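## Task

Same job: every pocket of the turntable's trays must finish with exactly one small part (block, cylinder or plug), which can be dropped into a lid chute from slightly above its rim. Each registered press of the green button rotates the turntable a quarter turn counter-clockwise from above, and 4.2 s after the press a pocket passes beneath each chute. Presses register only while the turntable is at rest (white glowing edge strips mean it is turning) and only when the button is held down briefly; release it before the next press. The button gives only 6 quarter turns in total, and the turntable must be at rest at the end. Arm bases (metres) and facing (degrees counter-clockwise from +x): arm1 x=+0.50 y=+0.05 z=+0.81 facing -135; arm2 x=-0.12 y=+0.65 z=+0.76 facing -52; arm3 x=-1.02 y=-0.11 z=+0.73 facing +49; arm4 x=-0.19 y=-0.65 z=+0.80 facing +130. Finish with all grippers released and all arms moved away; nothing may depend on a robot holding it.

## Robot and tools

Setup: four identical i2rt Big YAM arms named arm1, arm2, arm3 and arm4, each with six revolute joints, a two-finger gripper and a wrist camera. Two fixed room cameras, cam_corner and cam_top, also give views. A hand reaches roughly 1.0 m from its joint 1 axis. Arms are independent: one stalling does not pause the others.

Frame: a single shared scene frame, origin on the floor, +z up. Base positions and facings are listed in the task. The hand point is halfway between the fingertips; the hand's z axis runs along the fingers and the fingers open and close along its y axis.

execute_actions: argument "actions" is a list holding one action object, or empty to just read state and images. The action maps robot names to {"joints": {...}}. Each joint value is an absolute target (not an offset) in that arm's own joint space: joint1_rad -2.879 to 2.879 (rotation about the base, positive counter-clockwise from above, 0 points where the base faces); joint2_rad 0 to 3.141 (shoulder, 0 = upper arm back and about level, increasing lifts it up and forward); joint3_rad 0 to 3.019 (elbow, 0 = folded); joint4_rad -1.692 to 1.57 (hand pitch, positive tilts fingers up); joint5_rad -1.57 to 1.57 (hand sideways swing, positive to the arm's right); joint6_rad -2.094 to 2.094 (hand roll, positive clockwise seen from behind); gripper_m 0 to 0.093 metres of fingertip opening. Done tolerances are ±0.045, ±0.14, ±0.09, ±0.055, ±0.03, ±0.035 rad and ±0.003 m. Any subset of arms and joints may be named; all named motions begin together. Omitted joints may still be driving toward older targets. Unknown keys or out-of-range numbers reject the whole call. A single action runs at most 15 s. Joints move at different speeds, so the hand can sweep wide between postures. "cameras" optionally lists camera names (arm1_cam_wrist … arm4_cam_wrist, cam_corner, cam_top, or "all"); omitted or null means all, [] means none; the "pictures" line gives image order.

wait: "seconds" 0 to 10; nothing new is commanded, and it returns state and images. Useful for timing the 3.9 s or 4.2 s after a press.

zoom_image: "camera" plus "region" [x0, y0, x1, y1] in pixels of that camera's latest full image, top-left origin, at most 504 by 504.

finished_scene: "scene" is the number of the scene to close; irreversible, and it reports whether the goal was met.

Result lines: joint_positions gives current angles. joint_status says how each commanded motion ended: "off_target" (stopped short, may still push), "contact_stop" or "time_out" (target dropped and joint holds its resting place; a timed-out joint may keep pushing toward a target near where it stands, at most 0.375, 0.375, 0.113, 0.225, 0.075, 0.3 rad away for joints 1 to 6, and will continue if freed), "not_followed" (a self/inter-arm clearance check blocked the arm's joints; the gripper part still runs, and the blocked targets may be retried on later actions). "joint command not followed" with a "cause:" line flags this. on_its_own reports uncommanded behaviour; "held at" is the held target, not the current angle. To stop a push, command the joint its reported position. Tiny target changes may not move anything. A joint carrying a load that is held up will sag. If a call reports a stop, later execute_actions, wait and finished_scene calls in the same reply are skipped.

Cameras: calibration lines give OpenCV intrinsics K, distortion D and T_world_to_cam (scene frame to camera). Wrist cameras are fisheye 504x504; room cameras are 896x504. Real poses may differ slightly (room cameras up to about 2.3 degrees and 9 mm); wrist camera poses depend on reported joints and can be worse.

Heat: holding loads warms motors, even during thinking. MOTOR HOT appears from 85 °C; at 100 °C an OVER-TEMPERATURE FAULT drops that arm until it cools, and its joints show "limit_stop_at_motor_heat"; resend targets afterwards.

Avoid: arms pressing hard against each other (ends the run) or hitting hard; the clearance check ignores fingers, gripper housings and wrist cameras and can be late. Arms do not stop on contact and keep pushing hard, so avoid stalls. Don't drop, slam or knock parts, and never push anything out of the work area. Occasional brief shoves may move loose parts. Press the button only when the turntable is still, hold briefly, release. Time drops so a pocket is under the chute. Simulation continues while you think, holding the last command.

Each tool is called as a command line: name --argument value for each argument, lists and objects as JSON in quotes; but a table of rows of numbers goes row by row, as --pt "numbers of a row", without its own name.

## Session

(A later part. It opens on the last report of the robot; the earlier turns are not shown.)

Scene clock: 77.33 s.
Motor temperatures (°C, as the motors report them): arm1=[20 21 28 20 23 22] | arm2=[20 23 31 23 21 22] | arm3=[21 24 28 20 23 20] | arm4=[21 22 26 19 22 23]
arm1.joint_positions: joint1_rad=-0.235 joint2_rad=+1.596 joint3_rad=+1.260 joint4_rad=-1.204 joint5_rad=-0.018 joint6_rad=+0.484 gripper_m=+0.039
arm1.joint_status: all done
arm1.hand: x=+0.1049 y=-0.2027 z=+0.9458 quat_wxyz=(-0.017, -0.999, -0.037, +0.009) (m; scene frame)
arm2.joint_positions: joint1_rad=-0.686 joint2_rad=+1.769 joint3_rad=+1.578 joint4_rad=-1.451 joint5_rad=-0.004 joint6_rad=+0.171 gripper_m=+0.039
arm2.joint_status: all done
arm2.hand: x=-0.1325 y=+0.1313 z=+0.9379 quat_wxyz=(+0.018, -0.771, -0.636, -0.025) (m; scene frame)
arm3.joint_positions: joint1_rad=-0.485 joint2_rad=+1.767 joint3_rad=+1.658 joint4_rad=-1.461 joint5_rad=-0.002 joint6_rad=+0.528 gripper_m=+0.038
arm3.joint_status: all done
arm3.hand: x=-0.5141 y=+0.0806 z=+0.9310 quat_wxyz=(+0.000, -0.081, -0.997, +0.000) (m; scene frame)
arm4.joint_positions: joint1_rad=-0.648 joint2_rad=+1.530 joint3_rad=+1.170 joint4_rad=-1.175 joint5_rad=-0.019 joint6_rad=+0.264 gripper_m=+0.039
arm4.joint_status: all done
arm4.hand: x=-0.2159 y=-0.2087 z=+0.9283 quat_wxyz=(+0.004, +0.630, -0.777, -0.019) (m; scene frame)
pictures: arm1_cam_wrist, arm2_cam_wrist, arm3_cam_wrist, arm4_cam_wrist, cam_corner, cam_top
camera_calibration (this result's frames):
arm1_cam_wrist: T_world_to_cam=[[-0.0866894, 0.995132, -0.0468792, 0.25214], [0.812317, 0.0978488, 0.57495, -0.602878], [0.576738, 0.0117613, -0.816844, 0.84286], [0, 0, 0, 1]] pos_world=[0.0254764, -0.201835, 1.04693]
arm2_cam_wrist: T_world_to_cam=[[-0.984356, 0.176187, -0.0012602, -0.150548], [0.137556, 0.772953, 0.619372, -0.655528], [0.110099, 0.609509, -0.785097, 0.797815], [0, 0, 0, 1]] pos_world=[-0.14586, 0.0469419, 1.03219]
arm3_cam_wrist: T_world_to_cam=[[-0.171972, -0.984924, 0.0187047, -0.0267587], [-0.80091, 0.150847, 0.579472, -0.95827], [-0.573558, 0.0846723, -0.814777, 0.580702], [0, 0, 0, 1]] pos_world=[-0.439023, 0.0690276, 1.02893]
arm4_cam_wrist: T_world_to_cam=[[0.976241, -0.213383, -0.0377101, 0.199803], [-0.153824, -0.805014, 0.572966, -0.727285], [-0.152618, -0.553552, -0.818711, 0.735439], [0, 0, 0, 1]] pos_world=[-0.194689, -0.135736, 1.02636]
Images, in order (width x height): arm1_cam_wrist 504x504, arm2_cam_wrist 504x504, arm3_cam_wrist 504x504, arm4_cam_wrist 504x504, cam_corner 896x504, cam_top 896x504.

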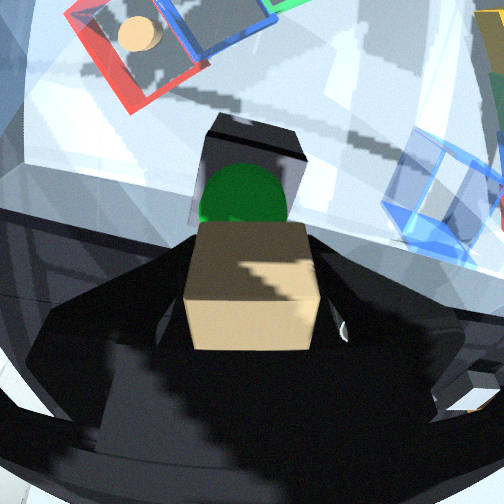

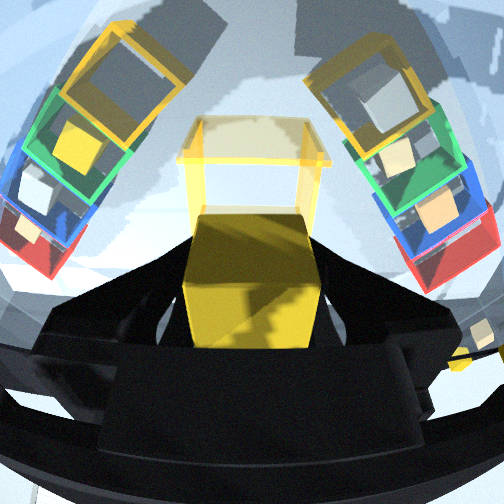

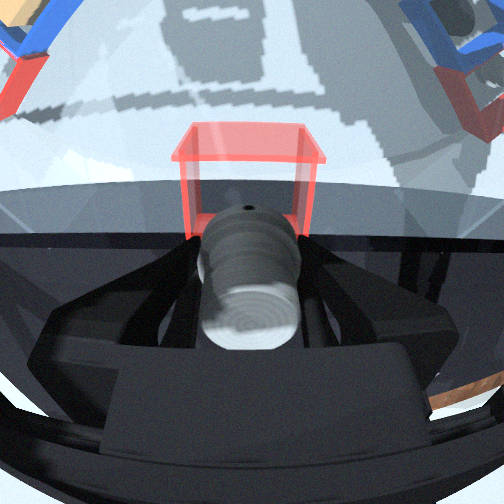

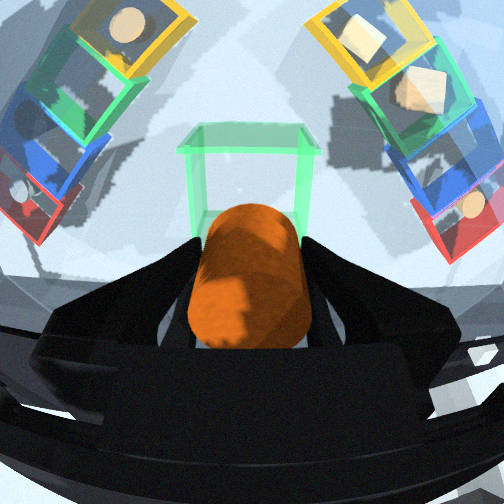

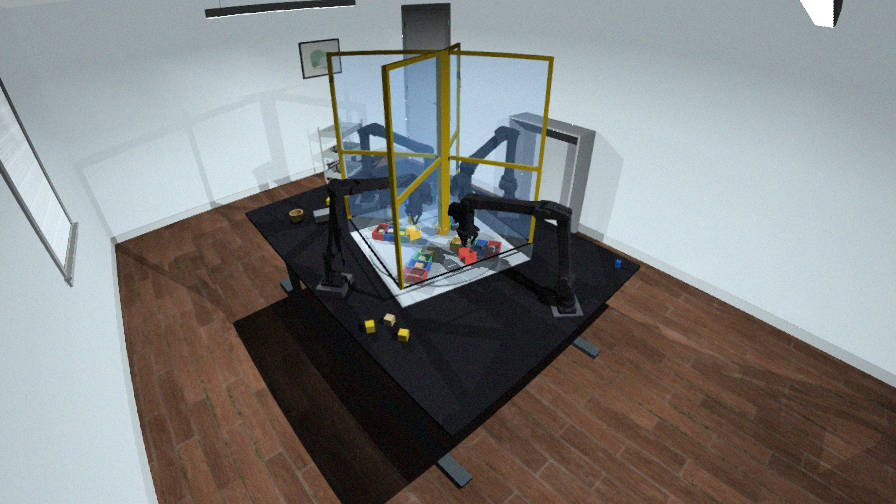

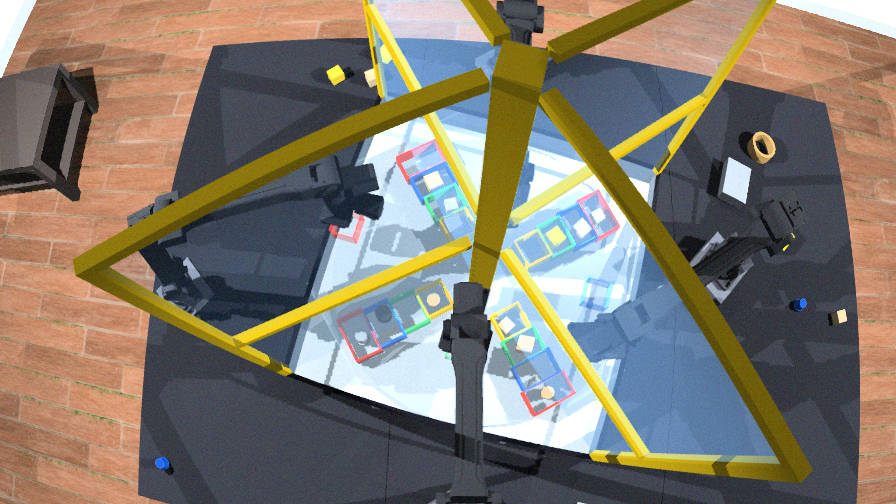

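execute_actions --actions '[{"arm1":{"joints":{"joint2_rad":1.70,"joint4_rad":-1.187}},"arm4":{"joints":{"joint2_rad":1.545}}}]' --cameras '[]'

execute_actions --actions '[{"arm1":{"joints":{"joint1_rad":-0.522,"joint2_rad":1.51,"joint3_rad":1.13,"joint4_rad":-1.187}}}]' --cameras '["arm1_cam_wrist"]'

wait --seconds 2.3

execute_actions --actions '[{"arm1":{"joints":{"gripper_m":0.06}},"arm2":{"joints":{"gripper_m":0.06}},"arm3":{"joints":{"gripper_m":0.06}},"arm4":{"joints":{"gripper_m":0.06}}}]' --cameras '["arm1_cam_wrist","arm2_cam_wrist","arm3_cam_wrist","arm4_cam_wrist"]'

Scene clock: 79.00 s.
Motor temperatures (°C, as the motors report them): arm1=[20 21 28 20 23 22] | arm2=[20 24 32 23 21 22] | arm3=[21 24 28 20 23 20] | arm4=[21 22 26 19 22 23]
arm1.joint_positions: joint1_rad=-0.235 joint2_rad=+1.663 joint3_rad=+1.270 joint4_rad=-1.201 joint5_rad=-0.020 joint6_rad=+0.485 gripper_m=+0.039
arm1.joint_status: all done
arm1.hand: x=+0.1017 y=-0.2054 z=+0.9191 quat_wxyz=(-0.005, -0.999, -0.036, -0.015) (m; scene frame)
arm2.joint_positions: joint1_rad=-0.686 joint2_rad=+1.769 joint3_rad=+1.578 joint4_rad=-1.451 joint5_rad=-0.004 joint6_rad=+0.171 gripper_m=+0.039
arm2.joint_status: not commanded
arm2.hand: x=-0.1325 y=+0.1313 z=+0.9379 quat_wxyz=(+0.018, -0.771, -0.636, -0.025) (m; scene frame)
arm3.joint_positions: joint1_rad=-0.485 joint2_rad=+1.767 joint3_rad=+1.658 joint4_rad=-1.461 joint5_rad=-0.002 joint6_rad=+0.528 gripper_m=+0.038
arm3.joint_status: not commanded
arm3.hand: x=-0.5141 y=+0.0806 z=+0.9310 quat_wxyz=(+0.000, -0.081, -0.997, +0.000) (m; scene frame)
arm4.joint_positions: joint1_rad=-0.648 joint2_rad=+1.530 joint3_rad=+1.170 joint4_rad=-1.175 joint5_rad=-0.019 joint6_rad=+0.264 gripper_m=+0.039
arm4.joint_status: all done
arm4.hand: x=-0.2159 y=-0.2087 z=+0.9283 quat_wxyz=(+0.004, +0.630, -0.777, -0.019) (m; scene frame)
pictures: none
No camera images: the call's "cameras" was empty. Leave "cameras" out to get every camera's image.

Scene clock: 80.17 s.
Motor temperatures (°C, as the motors report them): arm1=[20 21 28 20 23 22] | arm2=[20 24 32 23 21 22] | arm3=[21 24 28 20 23 20] | arm4=[21 22 26 19 22 23]
arm1.joint_positions: joint1_rad=-0.528 joint2_rad=+1.523 joint3_rad=+1.128 joint4_rad=-1.192 joint5_rad=-0.017 joint6_rad=+0.486 gripper_m=+0.039
arm1.joint_status: all done
arm1.hand: x=+0.0950 y=-0.0656 z=+0.9288 quat_wxyz=(-0.007, -0.994, +0.111, -0.011) (m; scene frame)
arm2.joint_positions: joint1_rad=-0.686 joint2_rad=+1.769 joint3_rad=+1.578 joint4_rad=-1.451 joint5_rad=-0.004 joint6_rad=+0.171 gripper_m=+0.039
arm2.joint_status: not commanded
arm2.hand: x=-0.1325 y=+0.1313 z=+0.9379 quat_wxyz=(+0.018, -0.771, -0.636, -0.025) (m; scene frame)
arm3.joint_positions: joint1_rad=-0.485 joint2_rad=+1.767 joint3_rad=+1.658 joint4_rad=-1.461 joint5_rad=-0.002 joint6_rad=+0.528 gripper_m=+0.038
arm3.joint_status: not commanded
arm3.hand: x=-0.5141 y=+0.0806 z=+0.9310 quat_wxyz=(+0.000, -0.081, -0.997, +0.000) (m; scene frame)
arm4.joint_positions: joint1_rad=-0.648 joint2_rad=+1.530 joint3_rad=+1.170 joint4_rad=-1.175 joint5_rad=-0.019 joint6_rad=+0.264 gripper_m=+0.039
arm4.joint_status: not commanded
arm4.hand: x=-0.2159 y=-0.2087 z=+0.9283 quat_wxyz=(+0.004, +0.630, -0.777, -0.019) (m; scene frame)
pictures: arm1_cam_wrist
camera_calibration (this result's frames):
arm1_cam_wrist: T_world_to_cam=[[0.208108, 0.977776, -0.0253982, 0.0648894], [0.778542, -0.149873, 0.609435, -0.643567], [0.592085, -0.146602, -0.792429, 0.798546], [0, 0, 0, 1]] pos_world=[0.0147334, -0.0428323, 1.02665]
Images, in order (width x height): arm1_cam_wrist 504x504.

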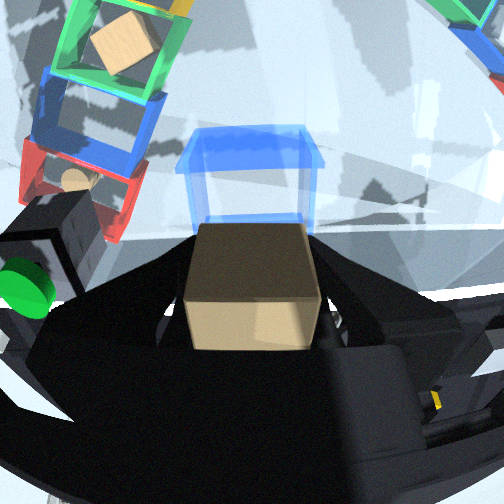

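Scene clock: 82.47 s.
Motor temperatures (°C, as the motors report them): arm1=[20 21 28 20 23 22] | arm2=[20 24 32 23 21 22] | arm3=[21 24 28 20 23 20] | arm4=[21 22 26 19 22 23]
arm1.joint_positions: joint1_rad=-0.528 joint2_rad=+1.523 joint3_rad=+1.128 joint4_rad=-1.192 joint5_rad=-0.017 joint6_rad=+0.486 gripper_m=+0.039
arm1.joint_status: all done
arm1.hand: x=+0.0950 y=-0.0656 z=+0.9288 quat_wxyz=(-0.007, -0.994, +0.111, -0.011) (m; scene frame)
arm2.joint_positions: joint1_rad=-0.686 joint2_rad=+1.769 joint3_rad=+1.578 joint4_rad=-1.451 joint5_rad=-0.004 joint6_rad=+0.171 gripper_m=+0.039
arm2.joint_status: not commanded
arm2.hand: x=-0.1325 y=+0.1313 z=+0.9379 quat_wxyz=(+0.018, -0.771, -0.636, -0.025) (m; scene frame)
arm3.joint_positions: joint1_rad=-0.485 joint2_rad=+1.767 joint3_rad=+1.658 joint4_rad=-1.461 joint5_rad=-0.002 joint6_rad=+0.528 gripper_m=+0.038
arm3.joint_status: not commanded
arm3.hand: x=-0.5141 y=+0.0806 z=+0.9310 quat_wxyz=(+0.000, -0.081, -0.997, +0.000) (m; scene frame)
arm4.joint_positions: joint1_rad=-0.648 joint2_rad=+1.530 joint3_rad=+1.170 joint4_rad=-1.175 joint5_rad=-0.019 joint6_rad=+0.264 gripper_m=+0.039
arm4.joint_status: not commanded
arm4.hand: x=-0.2159 y=-0.2087 z=+0.9283 quat_wxyz=(+0.004, +0.630, -0.777, -0.019) (m; scene frame)
wait: 2.30 s; at rest by 0.27 s
pictures: arm1_cam_wrist, arm2_cam_wrist, arm3_cam_wrist, arm4_cam_wrist, cam_corner, cam_top
camera_calibration (this result's frames):
arm1_cam_wrist: T_world_to_cam=[[0.208108, 0.977776, -0.0253982, 0.0648894], [0.778542, -0.149873, 0.609435, -0.643567], [0.592085, -0.146602, -0.792429, 0.798546], [0, 0, 0, 1]] pos_world=[0.0147334, -0.0428323, 1.02665]
arm2_cam_wrist: T_world_to_cam=[[-0.984356, 0.176187, -0.0012602, -0.150548], [0.137556, 0.772953, 0.619372, -0.655528], [0.110099, 0.609509, -0.785097, 0.797815], [0, 0, 0, 1]] pos_world=[-0.14586, 0.0469419, 1.03219]
arm3_cam_wrist: T_world_to_cam=[[-0.171972, -0.984924, 0.0187047, -0.0267587], [-0.80091, 0.150847, 0.579472, -0.95827], [-0.573558, 0.0846723, -0.814777, 0.580702], [0, 0, 0, 1]] pos_world=[-0.439023, 0.0690276, 1.02893]
arm4_cam_wrist: T_world_to_cam=[[0.976241, -0.213383, -0.0377101, 0.199803], [-0.153824, -0.805014, 0.572966, -0.727285], [-0.152618, -0.553552, -0.818711, 0.735439], [0, 0, 0, 1]] pos_world=[-0.194689, -0.135736, 1.02636]
Images, in order (width x height): arm1_cam_wrist 504x504, arm2_cam_wrist 504x504, arm3_cam_wrist 504x504, arm4_cam_wrist 504x504, cam_corner 896x504, cam_top 896x504.

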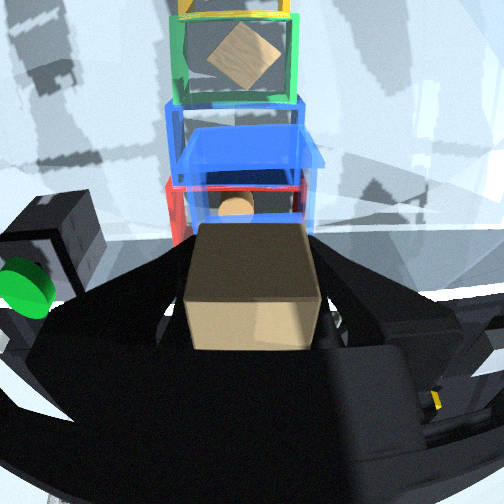

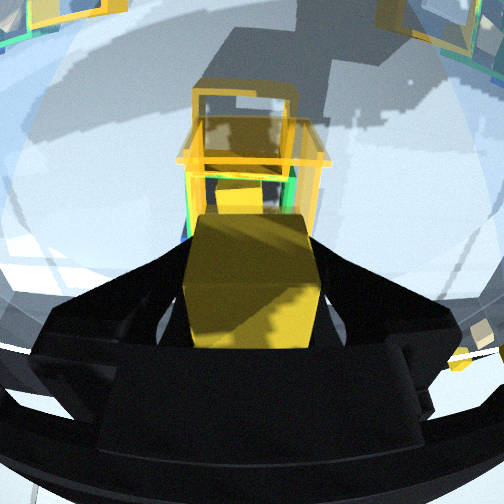

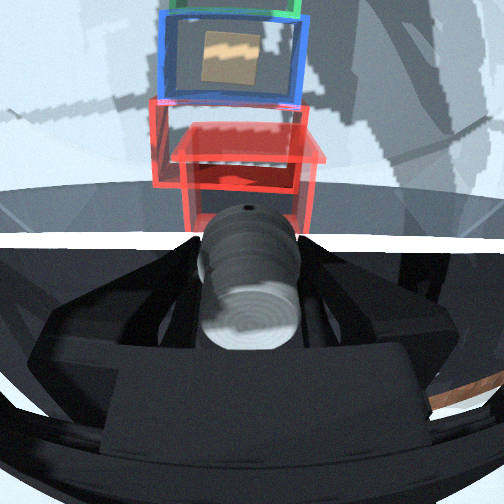

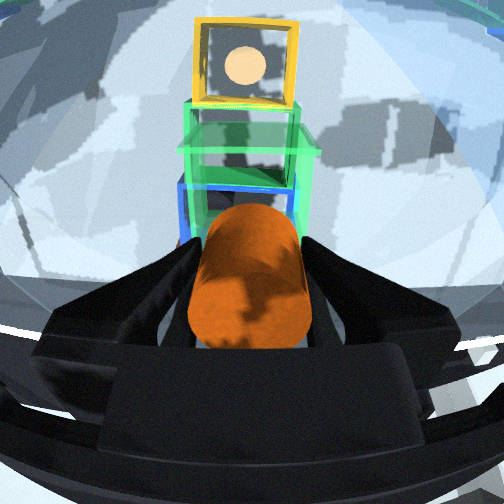

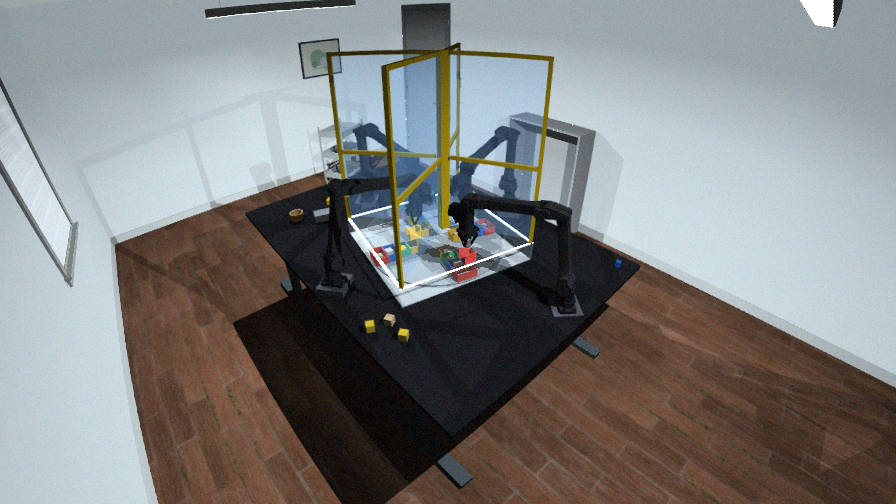

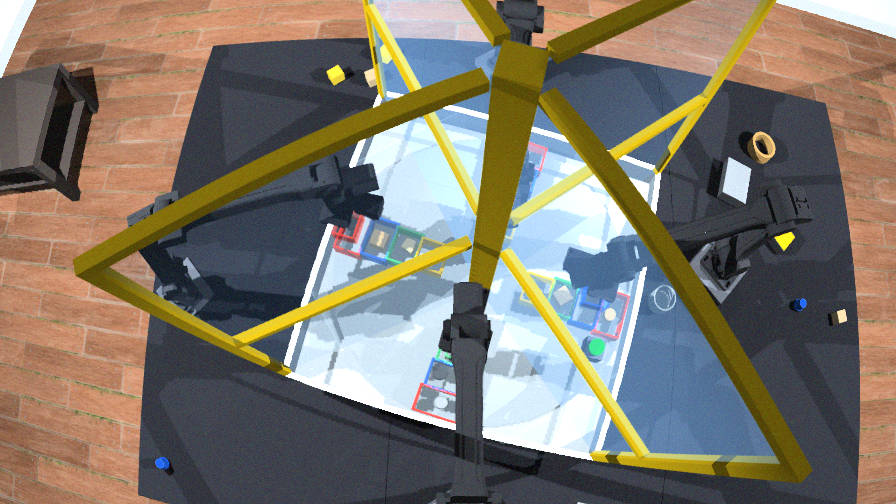

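Scene clock: 83.03 s.
Motor temperatures (°C, as the motors report them): arm1=[20 21 28 20 23 22] | arm2=[20 24 32 23 21 22] | arm3=[21 24 28 20 23 20] | arm4=[21 22 26 19 22 23]
arm1.joint_positions: joint1_rad=-0.528 joint2_rad=+1.523 joint3_rad=+1.128 joint4_rad=-1.192 joint5_rad=-0.017 joint6_rad=+0.486 gripper_m=+0.060
arm1.joint_status: all done
arm1.hand: x=+0.0950 y=-0.0656 z=+0.9288 quat_wxyz=(-0.007, -0.994, +0.111, -0.011) (m; scene frame)
arm2.joint_positions: joint1_rad=-0.686 joint2_rad=+1.769 joint3_rad=+1.578 joint4_rad=-1.451 joint5_rad=-0.004 joint6_rad=+0.170 gripper_m=+0.060
arm2.joint_status: all done
arm2.hand: x=-0.1325 y=+0.1313 z=+0.9379 quat_wxyz=(+0.018, -0.771, -0.636, -0.025) (m; scene frame)
arm3.joint_positions: joint1_rad=-0.485 joint2_rad=+1.767 joint3_rad=+1.658 joint4_rad=-1.461 joint5_rad=-0.002 joint6_rad=+0.528 gripper_m=+0.060
arm3.joint_status: all done
arm3.hand: x=-0.5141 y=+0.0806 z=+0.9310 quat_wxyz=(+0.000, -0.081, -0.997, +0.000) (m; scene frame)
arm4.joint_positions: joint1_rad=-0.648 joint2_rad=+1.530 joint3_rad=+1.170 joint4_rad=-1.175 joint5_rad=-0.019 joint6_rad=+0.264 gripper_m=+0.060
arm4.joint_status: all done
arm4.hand: x=-0.2159 y=-0.2087 z=+0.9283 quat_wxyz=(+0.004, +0.630, -0.777, -0.019) (m; scene frame)
pictures: arm1_cam_wrist, arm2_cam_wrist, arm3_cam_wrist, arm4_cam_wrist
camera_calibration (this result's frames):
arm1_cam_wrist: T_world_to_cam=[[0.208108, 0.977776, -0.0253982, 0.0648894], [0.778542, -0.149873, 0.609435, -0.643567], [0.592085, -0.146602, -0.792429, 0.798546], [0, 0, 0, 1]] pos_world=[0.0147334, -0.0428323, 1.02665]
arm2_cam_wrist: T_world_to_cam=[[-0.984423, 0.175812, -0.00128352, -0.150486], [0.137247, 0.773009, 0.619371, -0.655575], [0.109885, 0.609547, -0.785098, 0.797782], [0, 0, 0, 1]] pos_world=[-0.14583, 0.0469373, 1.03219]
arm3_cam_wrist: T_world_to_cam=[[-0.171972, -0.984924, 0.0187047, -0.0267587], [-0.80091, 0.150847, 0.579472, -0.95827], [-0.573558, 0.0846723, -0.814777, 0.580702], [0, 0, 0, 1]] pos_world=[-0.439023, 0.0690276, 1.02893]
arm4_cam_wrist: T_world_to_cam=[[0.976241, -0.213383, -0.0377101, 0.199803], [-0.153824, -0.805014, 0.572966, -0.727285], [-0.152618, -0.553552, -0.818711, 0.735439], [0, 0, 0, 1]] pos_world=[-0.194689, -0.135736, 1.02636]
Images, in order (width x height): arm1_cam_wrist 504x504, arm2_cam_wrist 504x504, arm3_cam_wrist 504x504, arm4_cam_wrist 504x504.

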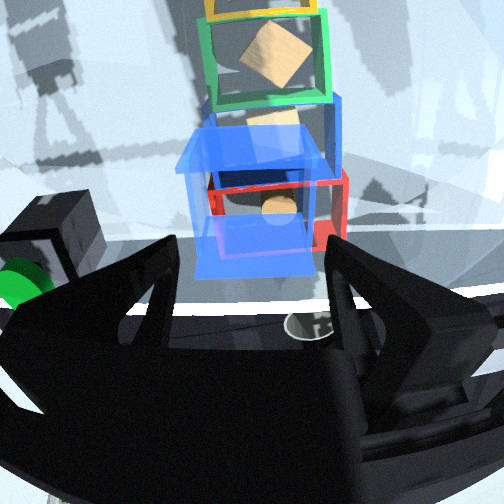

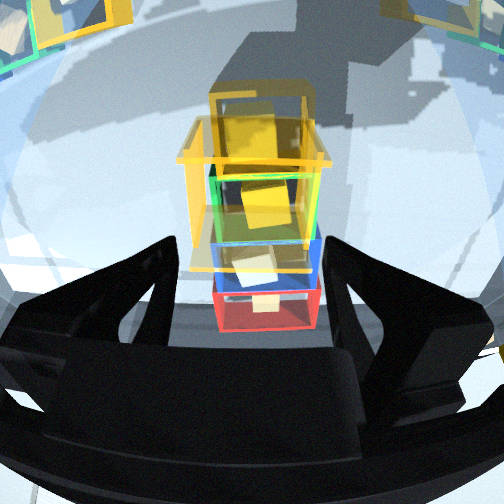

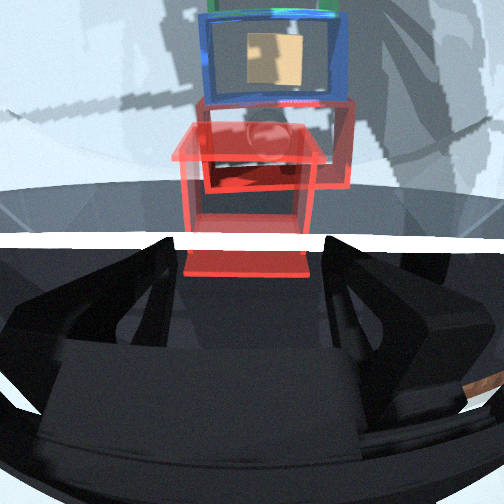

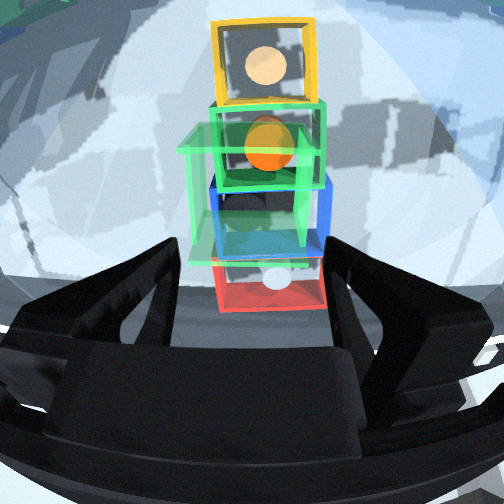

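All four landed. Next I'll move the arms clear.

execute_actions --actions '[{"arm1":{"joints":{"joint2_rad":1.05}},"arm2":{"joints":{"joint2_rad":1.3,"joint3_rad":1.4}},"arm3":{"joints":{"joint2_rad":1.3,"joint3_rad":1.5}},"arm4":{"joints":{"joint2_rad":1.06}}}]' --cameras '[]'

wait --seconds 3.5

Scene clock: 84.53 s.
Motor temperatures (°C, as the motors report them): arm1=[20 21 28 20 23 22] | arm2=[20 24 32 23 21 22] | arm3=[21 24 28 20 23 20] | arm4=[21 22 26 19 22 23]
arm1.joint_positions: joint1_rad=-0.528 joint2_rad=+1.048 joint3_rad=+1.122 joint4_rad=-1.192 joint5_rad=-0.017 joint6_rad=+0.486 gripper_m=+0.060
arm1.joint_status: all done
arm1.hand: x=+0.1337 y=-0.0543 z=+1.1093 quat_wxyz=(-0.092, -0.968, +0.106, +0.206) (m; scene frame)
arm2.joint_positions: joint1_rad=-0.686 joint2_rad=+1.288 joint3_rad=+1.414 joint4_rad=-1.449 joint5_rad=-0.004 joint6_rad=+0.170 gripper_m=+0.060
arm2.joint_status: all done
arm2.hand: x=-0.1318 y=+0.2331 z=+1.0891 quat_wxyz=(-0.102, -0.765, -0.631, +0.079) (m; scene frame)
arm3.joint_positions: joint1_rad=-0.485 joint2_rad=+1.293 joint3_rad=+1.499 joint4_rad=-1.453 joint5_rad=-0.002 joint6_rad=+0.528 gripper_m=+0.060
arm3.joint_status: all done
arm3.hand: x=-0.6138 y=+0.0429 z=+1.0883 quat_wxyz=(-0.145, -0.080, -0.984, -0.069) (m; scene frame)
arm4.joint_positions: joint1_rad=-0.648 joint2_rad=+1.046 joint3_rad=+1.170 joint4_rad=-1.175 joint5_rad=-0.019 joint6_rad=+0.264 gripper_m=+0.060
arm4.joint_status: all done
arm4.hand: x=-0.2113 y=-0.2549 z=+1.1234 quat_wxyz=(-0.136, +0.610, -0.751, -0.212) (m; scene frame)
pictures: none
No camera images: the call's "cameras" was empty. Leave "cameras" out to get every camera's image.

Scene clock: 88.03 s.
Motor temperatures (°C, as the motors report them): arm1=[20 21 29 20 23 22] | arm2=[20 24 32 23 21 22] | arm3=[21 24 28 20 23 20] | arm4=[21 22 27 19 22 23]
arm1.joint_positions: joint1_rad=-0.528 joint2_rad=+1.048 joint3_rad=+1.122 joint4_rad=-1.192 joint5_rad=-0.017 joint6_rad=+0.486 gripper_m=+0.060
arm1.joint_status: all done
arm1.hand: x=+0.1337 y=-0.0543 z=+1.1093 quat_wxyz=(-0.092, -0.968, +0.106, +0.206) (m; scene frame)
arm2.joint_positions: joint1_rad=-0.686 joint2_rad=+1.288 joint3_rad=+1.414 joint4_rad=-1.449 joint5_rad=-0.004 joint6_rad=+0.170 gripper_m=+0.060
arm2.joint_status: all done
arm2.hand: x=-0.1318 y=+0.2331 z=+1.0891 quat_wxyz=(-0.102, -0.765, -0.631, +0.079) (m; scene frame)
arm3.joint_positions: joint1_rad=-0.485 joint2_rad=+1.293 joint3_rad=+1.499 joint4_rad=-1.453 joint5_rad=-0.002 joint6_rad=+0.528 gripper_m=+0.060
arm3.joint_status: all done
arm3.hand: x=-0.6138 y=+0.0429 z=+1.0883 quat_wxyz=(-0.145, -0.080, -0.984, -0.069) (m; scene frame)
arm4.joint_positions: joint1_rad=-0.648 joint2_rad=+1.046 joint3_rad=+1.170 joint4_rad=-1.175 joint5_rad=-0.019 joint6_rad=+0.264 gripper_m=+0.060
arm4.joint_status: all done
arm4.hand: x=-0.2113 y=-0.2549 z=+1.1234 quat_wxyz=(-0.136, +0.610, -0.751, -0.212) (m; scene frame)
wait: 3.50 s; at rest by 0.27 s
pictures: arm1_cam_wrist, arm2_cam_wrist, arm3_cam_wrist, arm4_cam_wrist, cam_corner, cam_top
camera_calibration (this result's frames):
arm1_cam_wrist: T_world_to_cam=[[0.151321, 0.961501, -0.229387, 0.283382], [0.970015, -0.0997911, 0.221612, -0.374692], [0.19019, -0.256043, -0.947771, 1.14043], [0, 0, 0, 1]] pos_world=[0.103677, -0.017863, 1.22891]
arm2_cam_wrist: T_world_to_cam=[[-0.984042, 0.170656, -0.0503667, -0.112891], [0.143171, 0.927483, 0.345365, -0.564843], [0.105653, 0.332643, -0.937116, 1.08387], [0, 0, 0, 1]] pos_world=[-0.144734, 0.182606, 1.2051]
arm3_cam_wrist: T_world_to_cam=[[-0.151709, -0.977706, -0.145174, 0.106549], [-0.939425, 0.096954, 0.328756, -0.933365], [-0.307352, 0.186255, -0.93319, 0.942727], [0, 0, 0, 1]] pos_world=[-0.570913, 0.0190794, 1.20206]
arm4_cam_wrist: T_world_to_cam=[[0.972572, -0.169865, -0.158901, 0.339298], [-0.148542, -0.979276, 0.137676, -0.429886], [-0.178995, -0.110297, -0.977648, 1.15627], [0, 0, 0, 1]] pos_world=[-0.186881, -0.235809, 1.24353]
Images, in order (width x height): arm1_cam_wrist 504x504, arm2_cam_wrist 504x504, arm3_cam_wrist 504x504, arm4_cam_wrist 504x504, cam_corner 896x504, cam_top 896x504.

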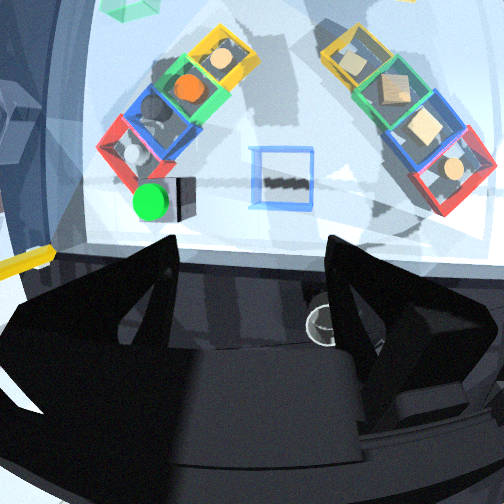

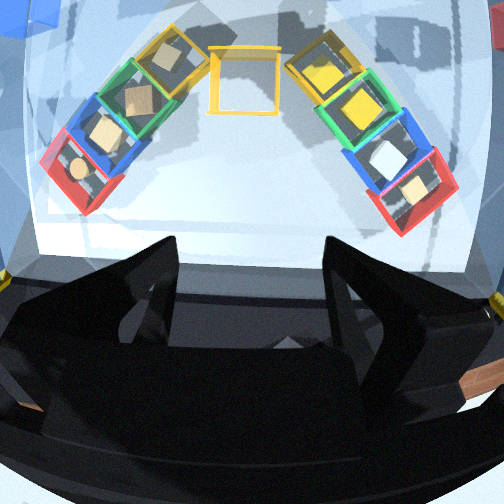

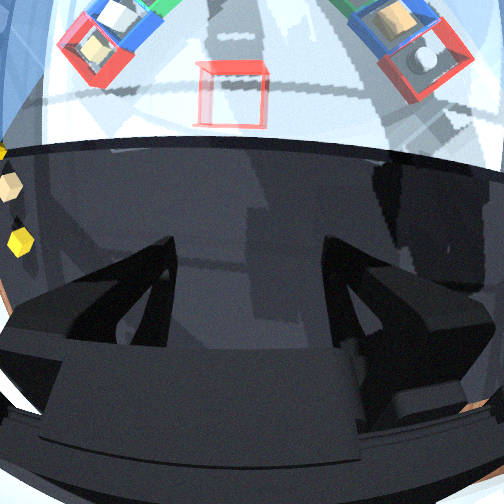

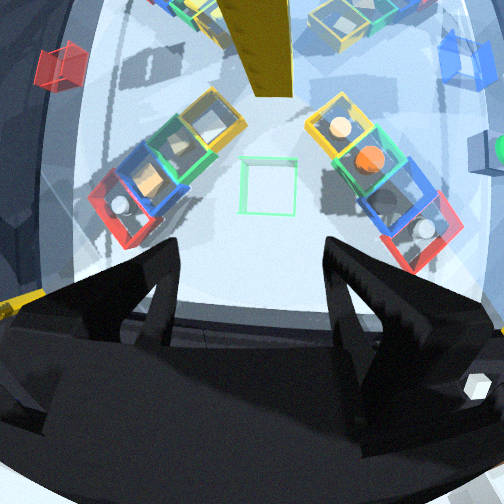

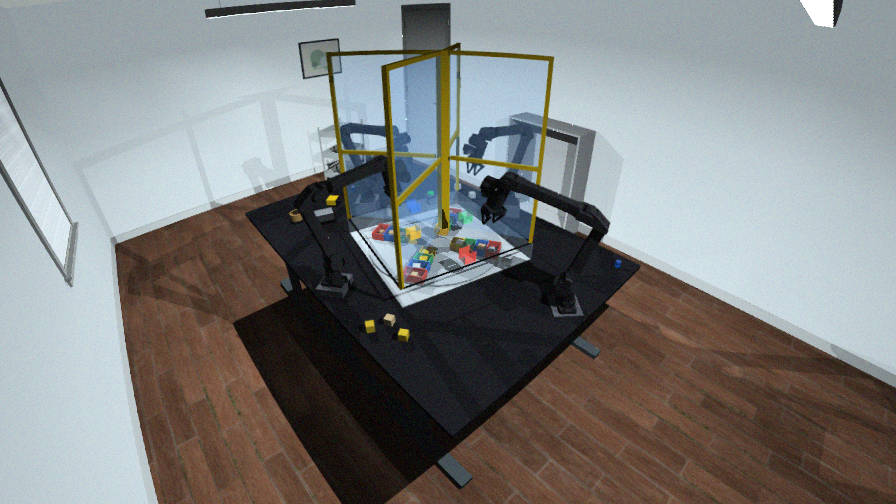

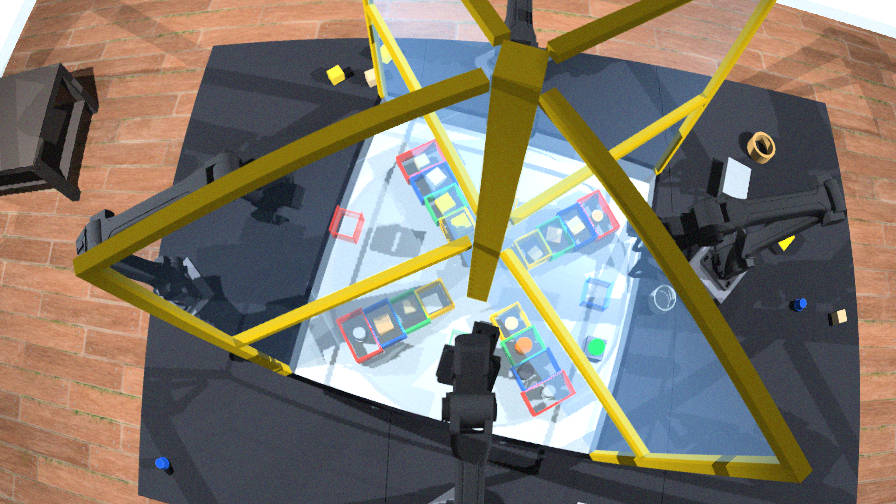

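All 16 pockets are filled, the edge strips are dark so the table has stopped, and the arms are clear.

finished_scene --scene 2

The scene is finished: the task was done.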